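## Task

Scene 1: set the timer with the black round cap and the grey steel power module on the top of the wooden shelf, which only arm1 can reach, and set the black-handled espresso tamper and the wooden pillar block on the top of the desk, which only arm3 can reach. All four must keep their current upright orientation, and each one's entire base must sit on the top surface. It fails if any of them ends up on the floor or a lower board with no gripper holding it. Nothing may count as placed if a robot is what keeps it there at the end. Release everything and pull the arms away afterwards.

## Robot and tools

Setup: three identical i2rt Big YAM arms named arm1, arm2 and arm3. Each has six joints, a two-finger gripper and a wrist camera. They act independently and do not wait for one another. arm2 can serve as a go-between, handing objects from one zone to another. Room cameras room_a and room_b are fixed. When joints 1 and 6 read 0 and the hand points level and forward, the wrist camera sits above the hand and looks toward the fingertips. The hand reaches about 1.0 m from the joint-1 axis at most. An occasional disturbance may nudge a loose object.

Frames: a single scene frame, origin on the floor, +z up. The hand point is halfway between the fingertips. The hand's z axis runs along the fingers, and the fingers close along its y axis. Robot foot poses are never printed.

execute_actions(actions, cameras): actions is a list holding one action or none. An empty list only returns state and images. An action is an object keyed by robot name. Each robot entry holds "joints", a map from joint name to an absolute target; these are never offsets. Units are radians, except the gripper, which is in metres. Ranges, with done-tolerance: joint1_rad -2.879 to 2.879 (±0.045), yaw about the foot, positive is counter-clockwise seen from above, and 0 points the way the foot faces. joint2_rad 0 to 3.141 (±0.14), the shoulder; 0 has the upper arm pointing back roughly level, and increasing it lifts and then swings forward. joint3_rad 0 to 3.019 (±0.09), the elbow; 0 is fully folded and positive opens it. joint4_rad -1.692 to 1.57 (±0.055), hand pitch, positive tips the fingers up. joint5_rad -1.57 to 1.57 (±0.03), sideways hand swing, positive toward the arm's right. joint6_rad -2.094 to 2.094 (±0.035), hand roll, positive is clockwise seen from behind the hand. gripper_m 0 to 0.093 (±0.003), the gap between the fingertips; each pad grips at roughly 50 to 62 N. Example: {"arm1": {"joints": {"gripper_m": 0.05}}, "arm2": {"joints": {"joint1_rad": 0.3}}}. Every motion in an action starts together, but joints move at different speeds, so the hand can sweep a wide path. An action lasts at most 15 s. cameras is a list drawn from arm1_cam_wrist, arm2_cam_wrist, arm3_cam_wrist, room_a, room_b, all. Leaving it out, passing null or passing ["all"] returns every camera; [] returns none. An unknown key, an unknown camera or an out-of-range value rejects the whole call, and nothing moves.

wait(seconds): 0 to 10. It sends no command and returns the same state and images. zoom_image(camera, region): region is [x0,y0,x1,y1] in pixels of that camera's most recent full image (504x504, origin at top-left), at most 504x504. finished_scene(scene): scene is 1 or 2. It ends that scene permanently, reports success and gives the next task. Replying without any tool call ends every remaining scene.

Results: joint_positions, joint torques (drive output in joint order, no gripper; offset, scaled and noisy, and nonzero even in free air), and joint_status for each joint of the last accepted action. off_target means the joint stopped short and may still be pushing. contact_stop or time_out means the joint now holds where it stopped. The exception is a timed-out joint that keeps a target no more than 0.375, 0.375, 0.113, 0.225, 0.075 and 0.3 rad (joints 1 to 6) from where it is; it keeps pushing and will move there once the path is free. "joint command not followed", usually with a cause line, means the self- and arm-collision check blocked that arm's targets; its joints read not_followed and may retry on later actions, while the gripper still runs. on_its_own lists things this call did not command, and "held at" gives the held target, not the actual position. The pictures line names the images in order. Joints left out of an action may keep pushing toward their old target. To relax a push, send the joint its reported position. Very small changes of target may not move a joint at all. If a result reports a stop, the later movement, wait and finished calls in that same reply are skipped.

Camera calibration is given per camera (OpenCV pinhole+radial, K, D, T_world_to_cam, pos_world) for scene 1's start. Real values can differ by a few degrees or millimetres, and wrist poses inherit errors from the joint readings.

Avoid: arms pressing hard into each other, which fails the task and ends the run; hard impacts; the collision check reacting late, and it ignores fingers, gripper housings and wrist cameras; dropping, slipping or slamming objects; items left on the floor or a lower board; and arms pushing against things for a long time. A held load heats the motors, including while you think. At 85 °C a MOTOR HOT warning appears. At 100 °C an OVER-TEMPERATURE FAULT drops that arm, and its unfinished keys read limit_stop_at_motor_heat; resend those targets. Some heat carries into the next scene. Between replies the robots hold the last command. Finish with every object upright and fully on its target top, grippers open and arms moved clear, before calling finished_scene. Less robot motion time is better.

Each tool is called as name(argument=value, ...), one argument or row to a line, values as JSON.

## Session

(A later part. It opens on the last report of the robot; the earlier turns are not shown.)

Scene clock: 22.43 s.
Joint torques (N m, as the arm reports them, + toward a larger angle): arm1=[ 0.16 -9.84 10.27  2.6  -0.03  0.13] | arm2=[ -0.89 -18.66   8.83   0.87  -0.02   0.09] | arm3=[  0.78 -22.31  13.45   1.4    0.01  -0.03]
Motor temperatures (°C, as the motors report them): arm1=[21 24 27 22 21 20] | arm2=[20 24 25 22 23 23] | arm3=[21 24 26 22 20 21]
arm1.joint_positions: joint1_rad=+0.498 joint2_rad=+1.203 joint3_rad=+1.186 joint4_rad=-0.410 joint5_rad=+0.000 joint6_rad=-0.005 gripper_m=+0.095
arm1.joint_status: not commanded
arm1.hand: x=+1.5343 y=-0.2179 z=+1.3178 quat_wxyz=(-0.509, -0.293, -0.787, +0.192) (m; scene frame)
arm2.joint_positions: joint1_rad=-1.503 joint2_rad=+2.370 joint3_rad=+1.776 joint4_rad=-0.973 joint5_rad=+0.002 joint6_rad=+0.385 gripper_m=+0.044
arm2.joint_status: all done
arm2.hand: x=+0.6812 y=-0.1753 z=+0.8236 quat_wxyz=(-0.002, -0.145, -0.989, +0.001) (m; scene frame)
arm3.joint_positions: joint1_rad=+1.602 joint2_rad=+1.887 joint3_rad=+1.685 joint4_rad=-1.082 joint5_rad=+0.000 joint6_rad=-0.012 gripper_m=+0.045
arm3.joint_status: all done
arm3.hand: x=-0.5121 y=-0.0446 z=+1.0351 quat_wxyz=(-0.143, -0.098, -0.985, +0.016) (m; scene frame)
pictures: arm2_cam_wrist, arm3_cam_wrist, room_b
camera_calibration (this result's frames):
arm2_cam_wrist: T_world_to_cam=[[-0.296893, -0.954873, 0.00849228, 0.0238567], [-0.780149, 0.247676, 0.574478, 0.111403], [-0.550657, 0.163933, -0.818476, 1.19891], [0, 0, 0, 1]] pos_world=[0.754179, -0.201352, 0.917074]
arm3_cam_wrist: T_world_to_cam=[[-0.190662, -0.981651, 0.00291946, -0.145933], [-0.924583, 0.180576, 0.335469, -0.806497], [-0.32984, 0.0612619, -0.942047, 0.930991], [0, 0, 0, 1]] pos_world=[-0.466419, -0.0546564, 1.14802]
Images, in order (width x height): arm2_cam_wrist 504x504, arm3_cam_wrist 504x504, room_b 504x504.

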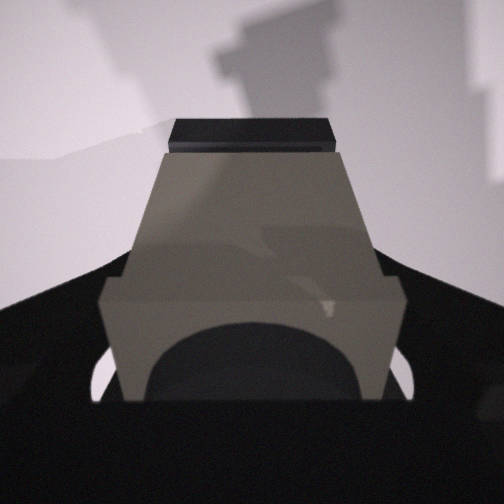

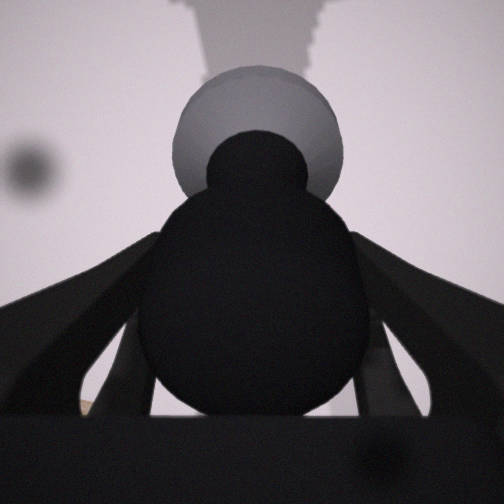

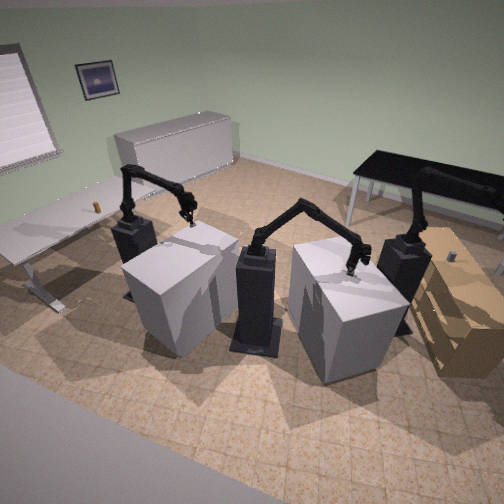

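execute_actions(
  actions=[
    {"arm2":{"joints":{"gripper_m":0.093}},"arm3":{"joints":{"joint1_rad":-1.06}},"arm1":{"joints":{"joint3_rad":1.315,"joint4_rad":-0.8,"joint6_rad":-0.64}}},
  ],
  cameras=[],
)

execute_actions(
  actions=[
    {"arm2":{"joints":{"joint2_rad":2.0}},"arm3":{"joints":{"joint2_rad":2.05}}},
  ],
  cameras=["room_a"],
)

execute_actions(
  actions=[
    {"arm2":{"joints":{"joint2_rad":0.8,"joint3_rad":1.0,"joint1_rad":0.3}}},
  ],
  cameras=[],
)

execute_actions(
  actions=[
    {"arm1":{"joints":{"joint1_rad":-1.295,"joint2_rad":1.82,"joint4_rad":-1.0}},"arm3":{"joints":{"joint2_rad":2.12}}},
  ],
)

Scene clock: 25.23 s.
Joint torques (N m, as the arm reports them, + toward a larger angle): arm1=[ 0.04 -9.52 12.5   1.49 -0.07  0.02] | arm2=[ -0.97 -19.35   8.77   0.97  -0.08   0.13] | arm3=[  2.31 -22.25  13.36   1.11  -0.12  -0.09]
Motor temperatures (°C, as the motors report them): arm1=[21 24 28 22 21 20] | arm2=[20 24 25 22 23 23] | arm3=[21 24 26 22 20 21]
arm1.joint_positions: joint1_rad=+0.498 joint2_rad=+1.203 joint3_rad=+1.270 joint4_rad=-0.792 joint5_rad=+0.000 joint6_rad=-0.633 gripper_m=+0.095
arm1.joint_status: all done
arm1.hand: x=+1.5039 y=-0.1913 z=+1.2885 quat_wxyz=(-0.323, -0.039, -0.910, +0.258) (m; scene frame)
arm2.joint_positions: joint1_rad=-1.503 joint2_rad=+2.372 joint3_rad=+1.776 joint4_rad=-0.973 joint5_rad=+0.002 joint6_rad=+0.385 gripper_m=+0.093
arm2.joint_status: all done
arm2.hand: x=+0.6808 y=-0.1753 z=+0.8226 quat_wxyz=(-0.001, -0.145, -0.989, +0.001) (m; scene frame)
arm3.joint_positions: joint1_rad=-1.071 joint2_rad=+1.887 joint3_rad=+1.685 joint4_rad=-1.074 joint5_rad=+0.003 joint6_rad=-0.010 gripper_m=+0.045
arm3.joint_status: all done
arm3.hand: x=-1.7737 y=-0.0741 z=+1.0318 quat_wxyz=(-0.017, -0.981, -0.132, +0.144) (m; scene frame)
pictures: none
No camera images: the call's "cameras" was empty. Leave "cameras" out to get every camera's image.

Scene clock: 26.90 s.
Joint torques (N m, as the arm reports them, + toward a larger angle): arm1=[-0.09 -9.49 12.49  1.49 -0.07  0.02] | arm2=[ -0.76 -18.98   9.68   1.38  -0.06   0.07] | arm3=[  2.29 -24.38  12.49   0.68  -0.14  -0.05]
Motor temperatures (°C, as the motors report them): arm1=[21 24 28 22 21 20] | arm2=[20 24 25 22 23 23] | arm3=[21 24 26 22 20 21]
arm1.joint_positions: joint1_rad=+0.498 joint2_rad=+1.203 joint3_rad=+1.270 joint4_rad=-0.792 joint5_rad=+0.000 joint6_rad=-0.633 gripper_m=+0.095
arm1.joint_status: not commanded
arm1.hand: x=+1.5039 y=-0.1913 z=+1.2885 quat_wxyz=(-0.323, -0.039, -0.910, +0.258) (m; scene frame)
arm2.joint_positions: joint1_rad=-1.503 joint2_rad=+2.015 joint3_rad=+1.789 joint4_rad=-0.970 joint5_rad=+0.002 joint6_rad=+0.385 gripper_m=+0.093
arm2.joint_status: all done
arm2.hand: x=+0.7312 y=-0.1705 z=+1.0660 quat_wxyz=(-0.181, -0.143, -0.972, -0.043) (m; scene frame)
arm3.joint_positions: joint1_rad=-1.071 joint2_rad=+2.093 joint3_rad=+1.685 joint4_rad=-1.074 joint5_rad=+0.003 joint6_rad=-0.010 gripper_m=+0.045
arm3.joint_status: all done
arm3.hand: x=-1.7658 y=-0.0721 z=+0.9034 quat_wxyz=(-0.004, -0.990, -0.134, +0.043) (m; scene frame)
pictures: room_a
Images, in order (width x height): room_a 504x504.

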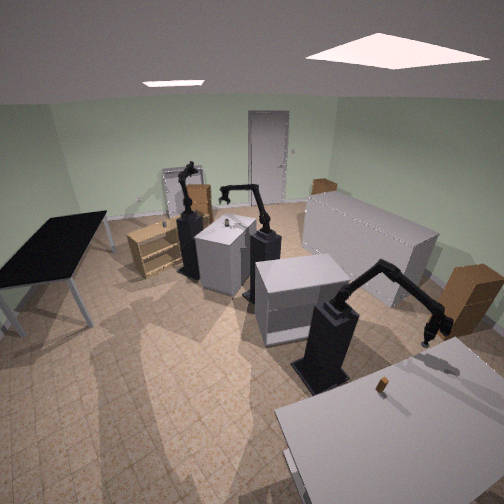

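Scene clock: 28.80 s.
Joint torques (N m, as the arm reports them, + toward a larger angle): arm1=[-0.03 -9.45 12.52  1.49 -0.08  0.03] | arm2=[-0.69 -1.52  9.52  1.71  0.05  0.06] | arm3=[  2.14 -24.74  12.39   0.65  -0.12  -0.08]
Motor temperatures (°C, as the motors report them): arm1=[21 24 28 22 21 20] | arm2=[20 24 25 22 23 23] | arm3=[21 25 27 22 20 21]
arm1.joint_positions: joint1_rad=+0.498 joint2_rad=+1.203 joint3_rad=+1.270 joint4_rad=-0.792 joint5_rad=+0.000 joint6_rad=-0.633 gripper_m=+0.095
arm1.joint_status: not commanded
arm1.hand: x=+1.5039 y=-0.1913 z=+1.2885 quat_wxyz=(-0.323, -0.039, -0.910, +0.258) (m; scene frame)
arm2.joint_positions: joint1_rad=+0.296 joint2_rad=+0.795 joint3_rad=+0.994 joint4_rad=-0.964 joint5_rad=-0.001 joint6_rad=+0.385 gripper_m=+0.093
arm2.joint_status: all done
arm2.hand: x=-0.0866 y=+0.1028 z=+1.2915 quat_wxyz=(-0.163, +0.630, -0.671, -0.357) (m; scene frame)
arm3.joint_positions: joint1_rad=-1.071 joint2_rad=+2.093 joint3_rad=+1.685 joint4_rad=-1.074 joint5_rad=+0.003 joint6_rad=-0.010 gripper_m=+0.045
arm3.joint_status: not commanded
arm3.hand: x=-1.7658 y=-0.0721 z=+0.9034 quat_wxyz=(-0.004, -0.990, -0.134, +0.043) (m; scene frame)
pictures: none
No camera images: the call's "cameras" was empty. Leave "cameras" out to get every camera's image.

Scene clock: 30.77 s.
Joint torques (N m, as the arm reports them, + toward a larger angle): arm1=[  0.48 -19.54   8.79   0.01  -0.13  -0.01] | arm2=[-0.77 -2.04  9.62  1.91  0.09  0.03] | arm3=[  2.44 -23.86  11.98   0.65  -0.09  -0.08]
Motor temperatures (°C, as the motors report them): arm1=[21 24 28 22 21 20] | arm2=[20 24 26 22 23 23] | arm3=[21 25 27 22 20 21]
arm1.joint_positions: joint1_rad=-1.300 joint2_rad=+1.844 joint3_rad=+1.290 joint4_rad=-0.991 joint5_rad=+0.000 joint6_rad=-0.634 gripper_m=+0.095
arm1.joint_status: all done
arm1.hand: x=+0.6967 y=-0.1582 z=+0.9432 quat_wxyz=(-0.003, -0.808, -0.589, +0.011) (m; scene frame)
arm2.joint_positions: joint1_rad=+0.296 joint2_rad=+0.795 joint3_rad=+0.994 joint4_rad=-0.964 joint5_rad=-0.001 joint6_rad=+0.385 gripper_m=+0.093
arm2.joint_status: not commanded
arm2.hand: x=-0.0866 y=+0.1028 z=+1.2915 quat_wxyz=(-0.163, +0.630, -0.671, -0.357) (m; scene frame)
arm3.joint_positions: joint1_rad=-1.071 joint2_rad=+2.151 joint3_rad=+1.685 joint4_rad=-1.074 joint5_rad=+0.003 joint6_rad=-0.010 gripper_m=+0.045
arm3.joint_status: all done
arm3.hand: x=-1.7589 y=-0.0703 z=+0.8674 quat_wxyz=(+0.000, -0.991, -0.134, +0.014) (m; scene frame)
pictures: arm1_cam_wrist, arm2_cam_wrist, arm3_cam_wrist, room_a, room_b
camera_calibration (this result's frames):
arm1_cam_wrist: T_world_to_cam=[[-0.949253, 0.313983, 0.0182692, 0.697353], [0.266552, 0.772304, 0.576626, -0.600626], [0.166942, 0.552233, -0.816804, 0.868765], [0, 0, 0, 1]] pos_world=[0.677029, -0.234852, 1.04321]
arm2_cam_wrist: T_world_to_cam=[[0.960834, 0.0357914, -0.274803, 0.430411], [-0.00373275, -0.989863, -0.141975, 0.294406], [-0.277099, 0.13744, -0.950961, 1.31109], [0, 0, 0, 1]] pos_world=[-0.0491527, 0.0958206, 1.40687]
arm3_cam_wrist: T_world_to_cam=[[-0.272359, 0.962195, 0.00109628, -0.413897], [0.792328, 0.22363, 0.567632, 0.923201], [0.545927, 0.155468, -0.823282, 1.80736], [0, 0, 0, 1]] pos_world=[-1.8309, -0.0891931, 0.964383]
Images, in order (width x height): arm1_cam_wrist 504x504, arm2_cam_wrist 504x504, arm3_cam_wrist 504x504, room_a 504x504, room_b 504x504.

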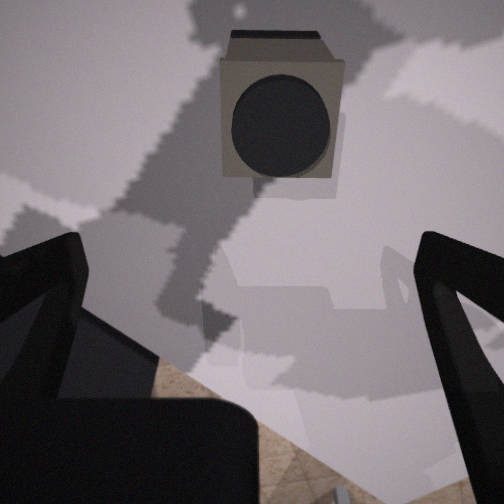

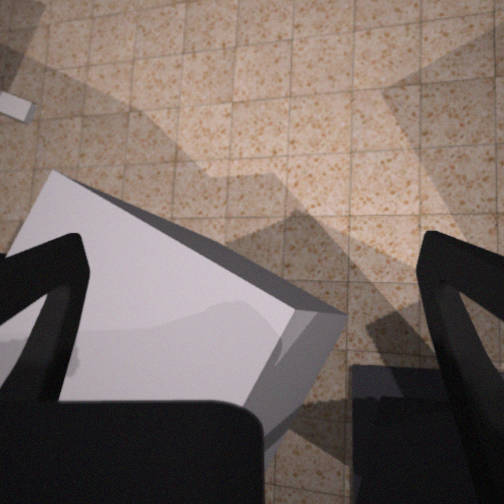

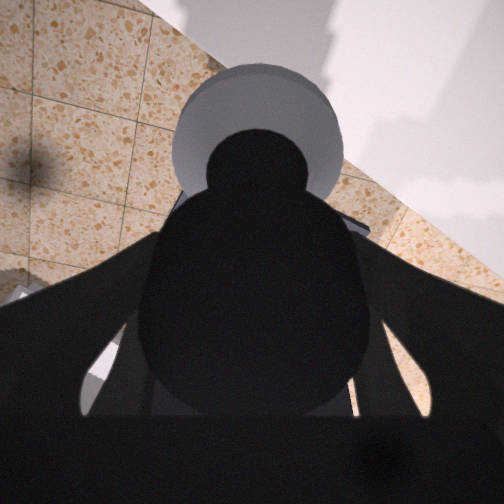

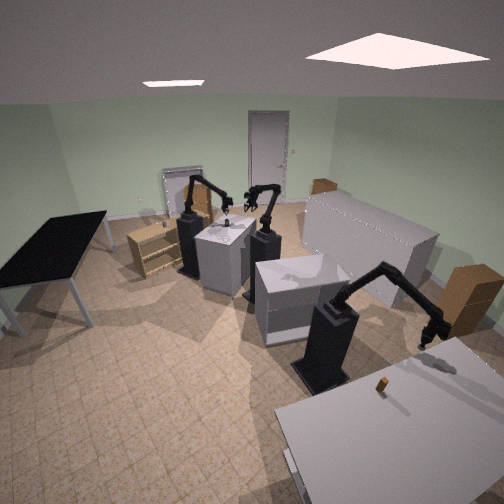

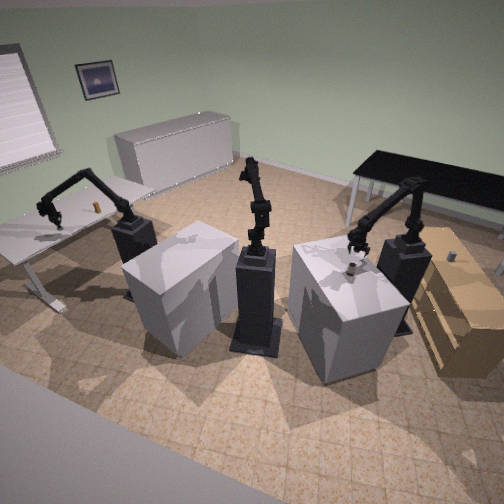

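Desk is lower and near the edge; turn further in.

execute_actions(
  actions=[
    {"arm1":{"joints":{"joint2_rad":2.075,"joint3_rad":1.345,"joint4_rad":-0.785}},"arm3":{"joints":{"joint1_rad":-1.35,"joint2_rad":2.22,"joint4_rad":-0.99}}},
  ],
  cameras=["arm1_cam_wrist","arm3_cam_wrist","room_a"],
)

Scene clock: 32.40 s.
Joint torques (N m, as the arm reports them, + toward a larger angle): arm1=[  0.33 -21.34   7.45   0.84  -0.13   0.  ] | arm2=[-1.45 -1.71  9.41  2.    0.06  0.06] | arm3=[  1.27 -25.28  11.46   0.69  -0.01  -0.06]
Motor temperatures (°C, as the motors report them): arm1=[21 25 28 22 21 20] | arm2=[20 23 26 22 23 23] | arm3=[21 25 27 22 20 21]
arm1.joint_positions: joint1_rad=-1.300 joint2_rad=+2.095 joint3_rad=+1.324 joint4_rad=-0.795 joint5_rad=+0.000 joint6_rad=-0.634 gripper_m=+0.095
arm1.joint_status: all done
arm1.hand: x=+0.6773 y=-0.1730 z=+0.8254 quat_wxyz=(-0.003, -0.808, -0.589, +0.001) (m; scene frame)
arm2.joint_positions: joint1_rad=+0.296 joint2_rad=+0.795 joint3_rad=+0.994 joint4_rad=-0.964 joint5_rad=-0.001 joint6_rad=+0.385 gripper_m=+0.093
arm2.joint_status: not commanded
arm2.hand: x=-0.0866 y=+0.1028 z=+1.2915 quat_wxyz=(-0.163, +0.630, -0.671, -0.357) (m; scene frame)
arm3.joint_positions: joint1_rad=-1.343 joint2_rad=+2.263 joint3_rad=+1.685 joint4_rad=-0.996 joint5_rad=+0.001 joint6_rad=-0.010 gripper_m=+0.045
arm3.joint_status: all done
arm3.hand: x=-1.7794 y=+0.1004 z=+0.7986 quat_wxyz=(+0.001, -1.000, +0.002, -0.003) (m; scene frame)
pictures: arm1_cam_wrist, arm3_cam_wrist, room_a
camera_calibration (this result's frames):
arm1_cam_wrist: T_world_to_cam=[[-0.949499, 0.313715, 0.00597674, 0.696088], [0.256529, 0.765168, 0.590518, -0.521967], [0.180681, 0.562229, -0.807002, 0.768234], [0, 0, 0, 1]] pos_world=[0.656029, -0.250905, 0.924037]
arm3_cam_wrist: T_world_to_cam=[[-0.00312591, 0.999995, -0.000957251, -0.106747], [0.803504, 0.00308154, 0.595292, 0.960275], [0.595291, 0.00109167, -0.803509, 1.82287], [0, 0, 0, 1]] pos_world=[-1.85706, 0.101797, 0.892946]
Images, in order (width x height): arm1_cam_wrist 504x504, arm3_cam_wrist 504x504, room_a 504x504.

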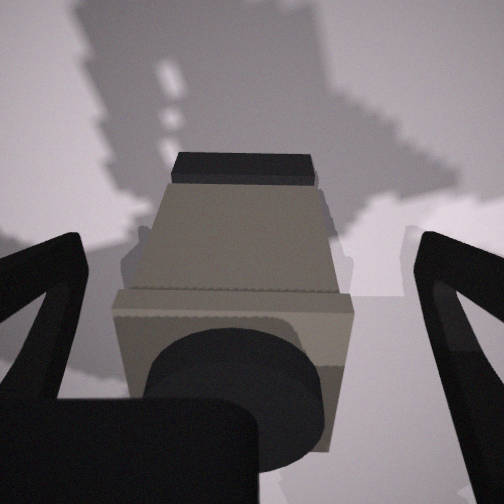

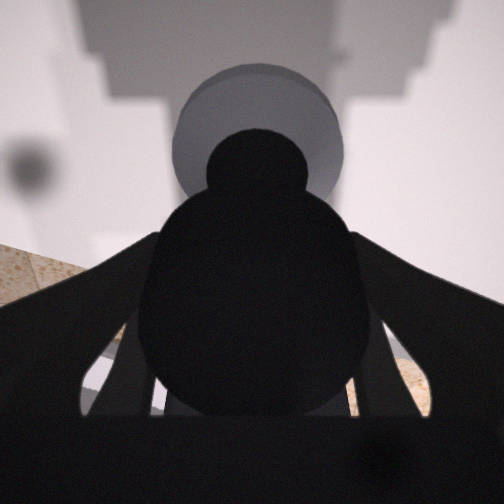

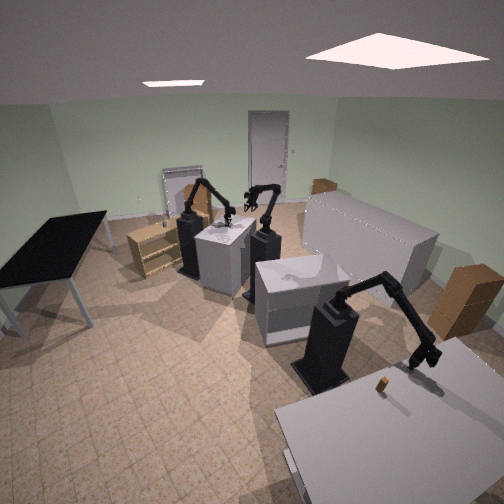

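execute_actions(
  actions=[
    {"arm1":{"joints":{"gripper_m":0.03}},"arm3":{"joints":{"joint2_rad":2.27,"joint4_rad":-0.95}}},
  ],
  cameras=[],
)

execute_actions(
  actions=[
    {"arm1":{"joints":{"joint2_rad":1.75}},"arm3":{"joints":{"joint2_rad":2.31,"joint4_rad":-0.91}}},
  ],
  cameras=[],
)

execute_actions(
  actions=[
    {"arm1":{"joints":{"joint1_rad":0.9}}},
  ],
  cameras=["arm1_cam_wrist","arm3_cam_wrist","room_a","room_b"],
)

Scene clock: 33.37 s.
Joint torques (N m, as the arm reports them, + toward a larger angle): arm1=[  0.36 -21.14   7.43   0.83  -0.14   0.01] | arm2=[-0.17 -2.77  9.8   1.98  0.08  0.  ] | arm3=[  1.18 -23.17  11.38   0.94   0.01  -0.12]
Motor temperatures (°C, as the motors report them): arm1=[21 25 28 22 21 20] | arm2=[20 23 26 22 23 23] | arm3=[21 26 27 22 20 21]
arm1.joint_positions: joint1_rad=-1.300 joint2_rad=+2.095 joint3_rad=+1.324 joint4_rad=-0.794 joint5_rad=+0.000 joint6_rad=-0.635 gripper_m=+0.046
arm1.joint_status: gripper_m off_target (ended at +0.046, target +0.030)
arm1.hand: x=+0.6772 y=-0.1731 z=+0.8254 quat_wxyz=(-0.003, -0.808, -0.589, +0.001) (m; scene frame)
arm2.joint_positions: joint1_rad=+0.296 joint2_rad=+0.795 joint3_rad=+0.994 joint4_rad=-0.964 joint5_rad=-0.001 joint6_rad=+0.385 gripper_m=+0.093
arm2.joint_status: not commanded
arm2.hand: x=-0.0866 y=+0.1028 z=+1.2915 quat_wxyz=(-0.163, +0.630, -0.671, -0.357) (m; scene frame)
arm3.joint_positions: joint1_rad=-1.343 joint2_rad=+2.286 joint3_rad=+1.685 joint4_rad=-0.958 joint5_rad=+0.001 joint6_rad=-0.010 gripper_m=+0.045
arm3.joint_status: all done
arm3.hand: x=-1.7837 y=+0.1004 z=+0.7848 quat_wxyz=(+0.000, -1.000, +0.002, +0.004) (m; scene frame)
pictures: none
No camera images: the call's "cameras" was empty. Leave "cameras" out to get every camera's image.

Scene clock: 34.67 s.
Joint torques (N m, as the arm reports them, + toward a larger angle): arm1=[  0.35 -16.44   9.42   1.51  -0.14   0.03] | arm2=[-0.08 -2.88  9.68  1.71  0.06  0.06] | arm3=[  1.19 -20.42  11.43   1.5    0.03  -0.09]
Motor temperatures (°C, as the motors report them): arm1=[21 25 28 22 21 20] | arm2=[20 23 26 22 23 23] | arm3=[21 26 27 22 20 21]
arm1.joint_positions: joint1_rad=-1.300 joint2_rad=+1.746 joint3_rad=+1.324 joint4_rad=-0.794 joint5_rad=+0.000 joint6_rad=-0.635 gripper_m=+0.046
arm1.joint_status: all done
arm1.hand: x=+0.6411 y=-0.1978 z=+1.0176 quat_wxyz=(-0.002, -0.796, -0.580, +0.175) (m; scene frame)
arm2.joint_positions: joint1_rad=+0.296 joint2_rad=+0.795 joint3_rad=+0.994 joint4_rad=-0.964 joint5_rad=-0.001 joint6_rad=+0.385 gripper_m=+0.093
arm2.joint_status: not commanded
arm2.hand: x=-0.0866 y=+0.1028 z=+1.2915 quat_wxyz=(-0.163, +0.630, -0.671, -0.357) (m; scene frame)
arm3.joint_positions: joint1_rad=-1.343 joint2_rad=+2.287 joint3_rad=+1.685 joint4_rad=-0.932 joint5_rad=+0.000 joint6_rad=-0.010 gripper_m=+0.045
arm3.joint_status: all done
arm3.hand: x=-1.7899 y=+0.1005 z=+0.7839 quat_wxyz=(+0.000, -1.000, +0.002, +0.016) (m; scene frame)
pictures: none
No camera images: the call's "cameras" was empty. Leave "cameras" out to get every camera's image.

Scene clock: 36.80 s.
Joint torques (N m, as the arm reports them, + toward a larger angle): arm1=[ -1.06 -16.75   9.46   1.3   -0.04   0.02] | arm2=[-0.49 -2.35  9.74  1.86  0.05  0.04] | arm3=[  0.97 -20.5   11.44   1.63  -0.02  -0.05]
Motor temperatures (°C, as the motors report them): arm1=[21 25 28 22 21 20] | arm2=[20 23 26 22 23 23] | arm3=[21 26 27 22 20 21]
arm1.joint_positions: joint1_rad=+0.907 joint2_rad=+1.750 joint3_rad=+1.324 joint4_rad=-0.789 joint5_rad=-0.001 joint6_rad=-0.635 gripper_m=+0.046
arm1.joint_status: all done
arm1.hand: x=+1.6800 y=-0.0329 z=+1.0212 quat_wxyz=(-0.160, +0.160, -0.971, +0.082) (m; scene frame)
arm2.joint_positions: joint1_rad=+0.296 joint2_rad=+0.795 joint3_rad=+0.994 joint4_rad=-0.964 joint5_rad=-0.001 joint6_rad=+0.385 gripper_m=+0.093
arm2.joint_status: not commanded
arm2.hand: x=-0.0866 y=+0.1028 z=+1.2915 quat_wxyz=(-0.163, +0.630, -0.671, -0.357) (m; scene frame)
arm3.joint_positions: joint1_rad=-1.343 joint2_rad=+2.287 joint3_rad=+1.685 joint4_rad=-0.932 joint5_rad=+0.000 joint6_rad=-0.010 gripper_m=+0.045
arm3.joint_status: not commanded
arm3.hand: x=-1.7899 y=+0.1005 z=+0.7839 quat_wxyz=(+0.000, -1.000, +0.002, +0.016) (m; scene frame)
pictures: arm1_cam_wrist, arm3_cam_wrist, room_a, room_b
camera_calibration (this result's frames):
arm1_cam_wrist: T_world_to_cam=[[0.273975, -0.93691, 0.217114, -0.709209], [-0.925724, -0.195709, 0.323625, 1.22507], [-0.260716, -0.289653, -0.920939, 1.49626], [0, 0, 0, 1]] pos_world=[1.71848, 0.00868603, 1.13548]
arm3_cam_wrist: T_world_to_cam=[[-0.0031801, 0.999994, -0.00104528, -0.106837], [0.826486, 0.00321677, 0.562947, 1.04389], [0.562948, 0.000926319, -0.826492, 1.77748], [0, 0, 0, 1]] pos_world=[-1.86372, 0.101832, 0.881306]
Images, in order (width x height): arm1_cam_wrist 504x504, arm3_cam_wrist 504x504, room_a 504x504, room_b 504x504.

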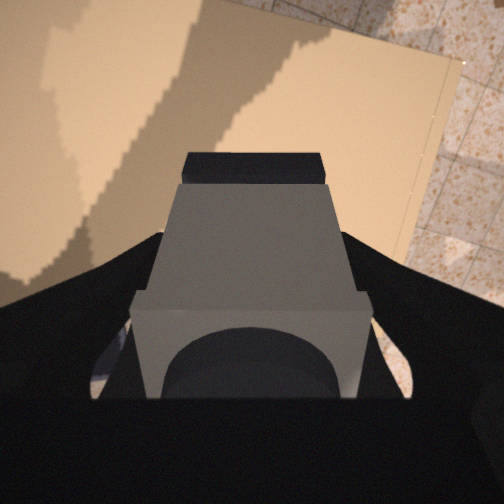

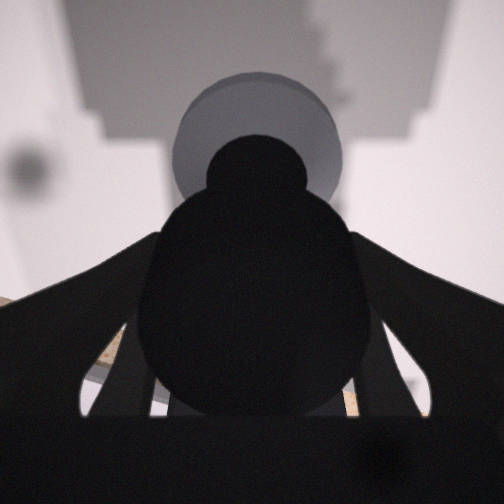

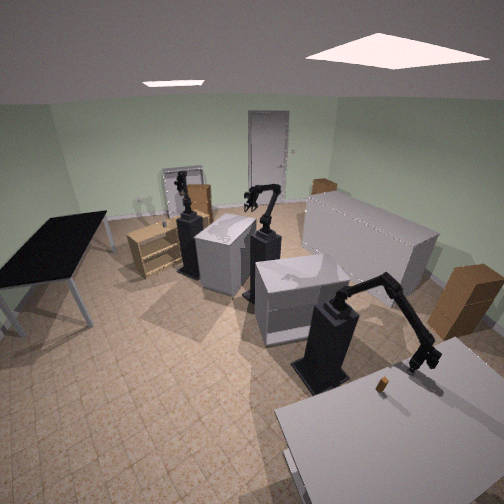

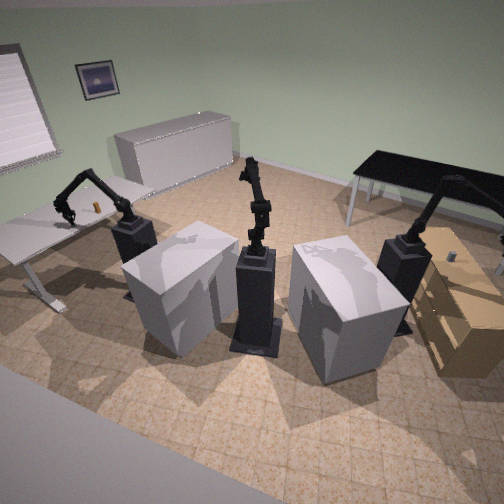

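execute_actions(
  actions=[
    {"arm1":{"joints":{"joint2_rad":2.29,"joint4_rad":-0.58}},"arm3":{"joints":{"joint2_rad":2.26,"gripper_m":0.093}}},
  ],
  cameras=[],
)

execute_actions(
  actions=[
    {"arm1":{"joints":{"joint2_rad":2.35,"joint4_rad":-0.52}},"arm3":{"joints":{"joint2_rad":1.2}}},
  ],
  cameras=[],
)

execute_actions(
  actions=[
    {"arm1":{"joints":{"joint2_rad":2.41,"joint4_rad":-0.46}}},
  ],
  cameras=["arm1_cam_wrist","room_b"],
)

Scene clock: 38.27 s.
Joint torques (N m, as the arm reports them, + toward a larger angle): arm1=[ -0.8  -22.64   6.08   0.7   -0.05   0.  ] | arm2=[ 0.08 -3.14  9.8   1.93  0.09  0.1 ] | arm3=[  1.05 -24.54  11.43   1.07   0.01  -0.12]
Motor temperatures (°C, as the motors report them): arm1=[21 25 28 22 21 20] | arm2=[20 23 26 22 23 23] | arm3=[21 26 27 22 20 21]
arm1.joint_positions: joint1_rad=+0.907 joint2_rad=+2.321 joint3_rad=+1.324 joint4_rad=-0.588 joint5_rad=-0.001 joint6_rad=-0.635 gripper_m=+0.046
arm1.joint_status: all done
arm1.hand: x=+1.6285 y=-0.0169 z=+0.7129 quat_wxyz=(+0.003, +0.162, -0.987, -0.002) (m; scene frame)
arm2.joint_positions: joint1_rad=+0.296 joint2_rad=+0.795 joint3_rad=+0.994 joint4_rad=-0.964 joint5_rad=-0.001 joint6_rad=+0.385 gripper_m=+0.093
arm2.joint_status: not commanded
arm2.hand: x=-0.0866 y=+0.1028 z=+1.2915 quat_wxyz=(-0.163, +0.630, -0.671, -0.357) (m; scene frame)
arm3.joint_positions: joint1_rad=-1.343 joint2_rad=+2.287 joint3_rad=+1.685 joint4_rad=-0.919 joint5_rad=+0.000 joint6_rad=-0.010 gripper_m=+0.093
arm3.joint_status: all done
arm3.hand: x=-1.7930 y=+0.1005 z=+0.7843 quat_wxyz=(+0.000, -1.000, +0.002, +0.023) (m; scene frame)
pictures: none
No camera images: the call's "cameras" was empty. Leave "cameras" out to get every camera's image.

Scene clock: 40.17 s.
Joint torques (N m, as the arm reports them, + toward a larger angle): arm1=[ -0.85 -19.2    5.97   0.96  -0.05   0.  ] | arm2=[-0.9  -1.82  9.56  1.75  0.04  0.08] | arm3=[  0.96 -10.67  11.79   2.39   0.01  -0.12]
Motor temperatures (°C, as the motors report them): arm1=[21 25 27 22 21 20] | arm2=[20 23 26 22 23 23] | arm3=[21 26 27 22 20 21]
arm1.joint_positions: joint1_rad=+0.907 joint2_rad=+2.340 joint3_rad=+1.324 joint4_rad=-0.531 joint5_rad=-0.001 joint6_rad=-0.635 gripper_m=+0.046
arm1.joint_status: all done
arm1.hand: x=+1.6357 y=-0.0192 z=+0.7030 quat_wxyz=(-0.013, +0.162, -0.987, +0.007) (m; scene frame)
arm2.joint_positions: joint1_rad=+0.296 joint2_rad=+0.795 joint3_rad=+0.994 joint4_rad=-0.964 joint5_rad=-0.001 joint6_rad=+0.385 gripper_m=+0.093
arm2.joint_status: not commanded
arm2.hand: x=-0.0866 y=+0.1028 z=+1.2915 quat_wxyz=(-0.163, +0.630, -0.671, -0.357) (m; scene frame)
arm3.joint_positions: joint1_rad=-1.343 joint2_rad=+1.210 joint3_rad=+1.705 joint4_rad=-0.915 joint5_rad=+0.000 joint6_rad=-0.010 gripper_m=+0.093
arm3.joint_status: all done
arm3.hand: x=-1.6591 y=+0.0986 z=+1.4654 quat_wxyz=(+0.007, -0.840, +0.002, +0.543) (m; scene frame)
pictures: none
No camera images: the call's "cameras" was empty. Leave "cameras" out to get every camera's image.

Scene clock: 41.07 s.
Joint torques (N m, as the arm reports them, + toward a larger angle): arm1=[ -0.78 -20.35   5.55   0.87  -0.06   0.  ] | arm2=[-0.31 -1.05  9.76  1.94  0.12  0.07] | arm3=[  0.5  -10.94  11.55   2.44   0.02  -0.09]
Motor temperatures (°C, as the motors report them): arm1=[21 25 27 22 21 20] | arm2=[20 23 26 22 23 23] | arm3=[21 26 27 22 20 21]
arm1.joint_positions: joint1_rad=+0.907 joint2_rad=+2.413 joint3_rad=+1.324 joint4_rad=-0.470 joint5_rad=-0.001 joint6_rad=-0.635 gripper_m=+0.046
arm1.joint_status: all done
arm1.hand: x=+1.6249 y=-0.0158 z=+0.6659 quat_wxyz=(-0.008, +0.162, -0.987, +0.004) (m; scene frame)
arm2.joint_positions: joint1_rad=+0.296 joint2_rad=+0.795 joint3_rad=+0.994 joint4_rad=-0.964 joint5_rad=-0.001 joint6_rad=+0.385 gripper_m=+0.093
arm2.joint_status: not commanded
arm2.hand: x=-0.0866 y=+0.1028 z=+1.2915 quat_wxyz=(-0.163, +0.630, -0.671, -0.357) (m; scene frame)
arm3.joint_positions: joint1_rad=-1.343 joint2_rad=+1.210 joint3_rad=+1.705 joint4_rad=-0.915 joint5_rad=+0.000 joint6_rad=-0.010 gripper_m=+0.093
arm3.joint_status: not commanded
arm3.hand: x=-1.6591 y=+0.0986 z=+1.4654 quat_wxyz=(+0.007, -0.840, +0.002, +0.543) (m; scene frame)
pictures: arm1_cam_wrist, room_b
camera_calibration (this result's frames):
arm1_cam_wrist: T_world_to_cam=[[0.312883, -0.949567, 0.0206505, -0.533573], [-0.776065, -0.243058, 0.581934, 0.876485], [-0.547566, -0.198103, -0.812974, 1.55527], [0, 0, 0, 1]] pos_world=[1.69877, 0.0144779, 0.765359]
Images, in order (width x height): arm1_cam_wrist 504x504, room_b 504x504.

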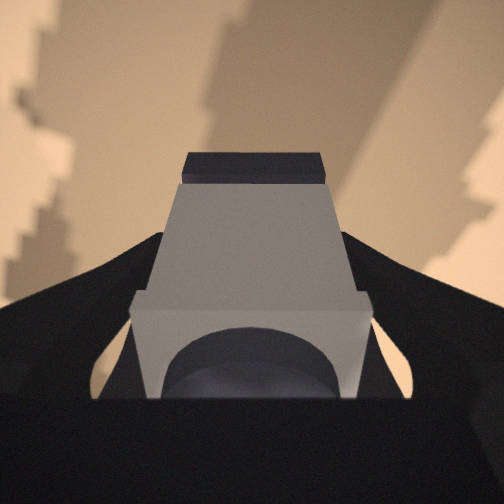

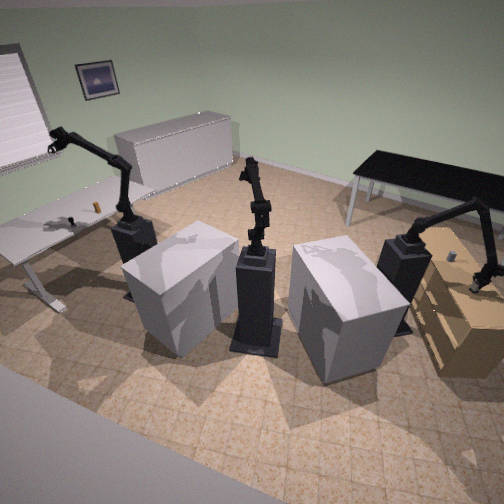

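execute_actions(
  actions=[
    {"arm1":{"joints":{"joint2_rad":2.46,"joint4_rad":-0.43}}},
  ],
  cameras=[],
)

execute_actions(
  actions=[
    {"arm1":{"joints":{"joint2_rad":2.5}}},
  ],
  cameras=[],
)

Scene clock: 41.83 s.
Joint torques (N m, as the arm reports them, + toward a larger angle): arm1=[ -0.79 -17.79   5.33   0.9   -0.05   0.  ] | arm2=[ 0.14 -2.38  9.56  1.98  0.07  0.04] | arm3=[  0.58 -10.48  11.42   2.65   0.02  -0.07]
Motor temperatures (°C, as the motors report them): arm1=[21 25 27 22 21 20] | arm2=[20 23 26 22 23 23] | arm3=[21 26 27 22 20 21]
arm1.joint_positions: joint1_rad=+0.907 joint2_rad=+2.434 joint3_rad=+1.325 joint4_rad=-0.440 joint5_rad=-0.001 joint6_rad=-0.635 gripper_m=+0.045
arm1.joint_status: all done
arm1.hand: x=+1.6248 y=-0.0158 z=+0.6554 quat_wxyz=(-0.013, +0.162, -0.987, +0.006) (m; scene frame)
arm2.joint_positions: joint1_rad=+0.296 joint2_rad=+0.795 joint3_rad=+0.994 joint4_rad=-0.964 joint5_rad=-0.001 joint6_rad=+0.385 gripper_m=+0.093
arm2.joint_status: not commanded
arm2.hand: x=-0.0866 y=+0.1028 z=+1.2915 quat_wxyz=(-0.163, +0.630, -0.671, -0.357) (m; scene frame)
arm3.joint_positions: joint1_rad=-1.343 joint2_rad=+1.210 joint3_rad=+1.705 joint4_rad=-0.915 joint5_rad=+0.000 joint6_rad=-0.010 gripper_m=+0.093
arm3.joint_status: not commanded
arm3.hand: x=-1.6591 y=+0.0986 z=+1.4654 quat_wxyz=(+0.007, -0.840, +0.002, +0.543) (m; scene frame)
pictures: none
No camera images: the call's "cameras" was empty. Leave "cameras" out to get every camera's image.

Scene clock: 42.37 s.
Joint torques (N m, as the arm reports them, + toward a larger angle): arm1=[ -0.78 -14.05   5.3    0.93  -0.04   0.  ] | arm2=[ 0.04 -2.19  9.53  1.81  0.04  0.07] | arm3=[  0.88 -11.03  11.43   2.34   0.    -0.09]
Motor temperatures (°C, as the motors report them): arm1=[21 25 27 22 21 20] | arm2=[20 23 26 22 23 23] | arm3=[21 26 27 22 20 21]
arm1.joint_positions: joint1_rad=+0.907 joint2_rad=+2.436 joint3_rad=+1.326 joint4_rad=-0.440 joint5_rad=-0.001 joint6_rad=-0.635 gripper_m=+0.045
arm1.joint_status: all done
arm1.hand: x=+1.6244 y=-0.0157 z=+0.6547 quat_wxyz=(-0.012, +0.162, -0.987, +0.006) (m; scene frame)
arm2.joint_positions: joint1_rad=+0.296 joint2_rad=+0.795 joint3_rad=+0.994 joint4_rad=-0.964 joint5_rad=-0.001 joint6_rad=+0.385 gripper_m=+0.093
arm2.joint_status: not commanded
arm2.hand: x=-0.0866 y=+0.1028 z=+1.2915 quat_wxyz=(-0.163, +0.630, -0.671, -0.357) (m; scene frame)
arm3.joint_positions: joint1_rad=-1.343 joint2_rad=+1.210 joint3_rad=+1.705 joint4_rad=-0.915 joint5_rad=+0.000 joint6_rad=-0.010 gripper_m=+0.093
arm3.joint_status: not commanded
arm3.hand: x=-1.6591 y=+0.0986 z=+1.4654 quat_wxyz=(+0.007, -0.840, +0.002, +0.543) (m; scene frame)
pictures: none
No camera images: the call's "cameras" was empty. Leave "cameras" out to get every camera's image.

execute_actions(
  actions=[
    {"arm1":{"joints":{"joint2_rad":2.42,"gripper_m":0.093}}},
  ],
  cameras=[],
)

execute_actions(
  actions=[
    {"arm1":{"joints":{"joint2_rad":2.0,"joint4_rad":-0.85}}},
  ],
  cameras=["room_b","arm1_cam_wrist"],
)

Scene clock: 43.20 s.
Joint torques (N m, as the arm reports them, + toward a larger angle): arm1=[ -0.78 -21.69   5.23   0.79  -0.04   0.  ] | arm2=[-0.5  -2.26  9.58  1.86  0.07  0.07] | arm3=[  0.62 -10.66  11.67   2.48   0.    -0.05]
Motor temperatures (°C, as the motors report them): arm1=[21 25 27 21 21 20] | arm2=[20 23 26 22 23 23] | arm3=[21 26 27 22 20 21]
arm1.joint_positions: joint1_rad=+0.907 joint2_rad=+2.436 joint3_rad=+1.327 joint4_rad=-0.438 joint5_rad=-0.002 joint6_rad=-0.635 gripper_m=+0.093
arm1.joint_status: all done
arm1.hand: x=+1.6254 y=-0.0159 z=+0.6545 quat_wxyz=(-0.013, +0.162, -0.987, +0.007) (m; scene frame)
arm2.joint_positions: joint1_rad=+0.296 joint2_rad=+0.795 joint3_rad=+0.994 joint4_rad=-0.964 joint5_rad=-0.001 joint6_rad=+0.385 gripper_m=+0.093
arm2.joint_status: not commanded
arm2.hand: x=-0.0866 y=+0.1028 z=+1.2915 quat_wxyz=(-0.163, +0.630, -0.671, -0.357) (m; scene frame)
arm3.joint_positions: joint1_rad=-1.343 joint2_rad=+1.210 joint3_rad=+1.705 joint4_rad=-0.915 joint5_rad=+0.000 joint6_rad=-0.010 gripper_m=+0.093
arm3.joint_status: not commanded
arm3.hand: x=-1.6591 y=+0.0986 z=+1.4654 quat_wxyz=(+0.007, -0.840, +0.002, +0.543) (m; scene frame)
pictures: none
No camera images: the call's "cameras" was empty. Leave "cameras" out to get every camera's image.

Scene clock: 44.53 s.
Joint torques (N m, as the arm reports them, + toward a larger angle): arm1=[ -0.82 -17.11   7.61   0.14  -0.04   0.  ] | arm2=[-0.43 -1.56  9.3   1.7   0.07  0.05] | arm3=[  1.48 -10.82  11.45   2.53   0.04  -0.08]
Motor temperatures (°C, as the motors report them): arm1=[21 25 27 21 21 20] | arm2=[20 23 26 22 23 23] | arm3=[21 25 27 22 20 21]
arm1.joint_positions: joint1_rad=+0.907 joint2_rad=+1.986 joint3_rad=+1.330 joint4_rad=-0.842 joint5_rad=-0.002 joint6_rad=-0.635 gripper_m=+0.093
arm1.joint_status: all done
arm1.hand: x=+1.6502 y=-0.0235 z=+0.8897 quat_wxyz=(-0.035, +0.162, -0.986, +0.018) (m; scene frame)
arm2.joint_positions: joint1_rad=+0.296 joint2_rad=+0.795 joint3_rad=+0.994 joint4_rad=-0.964 joint5_rad=-0.001 joint6_rad=+0.385 gripper_m=+0.093
arm2.joint_status: not commanded
arm2.hand: x=-0.0866 y=+0.1028 z=+1.2915 quat_wxyz=(-0.163, +0.630, -0.671, -0.357) (m; scene frame)
arm3.joint_positions: joint1_rad=-1.343 joint2_rad=+1.210 joint3_rad=+1.705 joint4_rad=-0.915 joint5_rad=+0.000 joint6_rad=-0.010 gripper_m=+0.093
arm3.joint_status: not commanded
arm3.hand: x=-1.6591 y=+0.0986 z=+1.4654 quat_wxyz=(+0.007, -0.840, +0.002, +0.543) (m; scene frame)
pictures: arm1_cam_wrist, room_b
camera_calibration (this result's frames):
arm1_cam_wrist: T_world_to_cam=[[0.310737, -0.94884, 0.0560764, -0.581349], [-0.808742, -0.232938, 0.540071, 0.855394], [-0.499379, -0.213171, -0.839749, 1.69346], [0, 0, 0, 1]] pos_world=[1.71812, 0.00864248, 0.992705]
Images, in order (width x height): arm1_cam_wrist 504x504, room_b 504x504.

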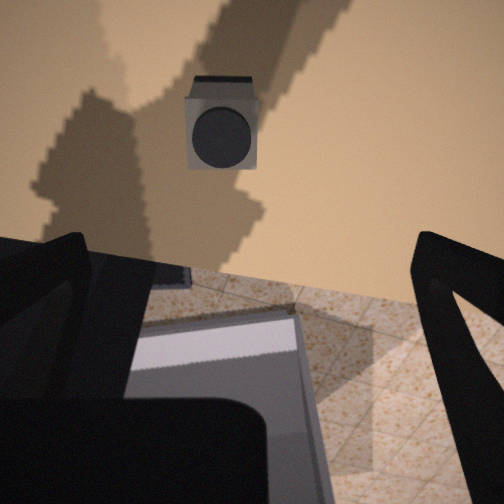

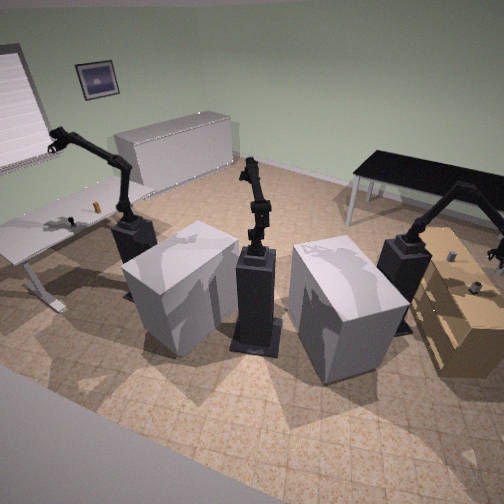

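finished_scene(
  scene=1,
)

The scene is finished: the task was done.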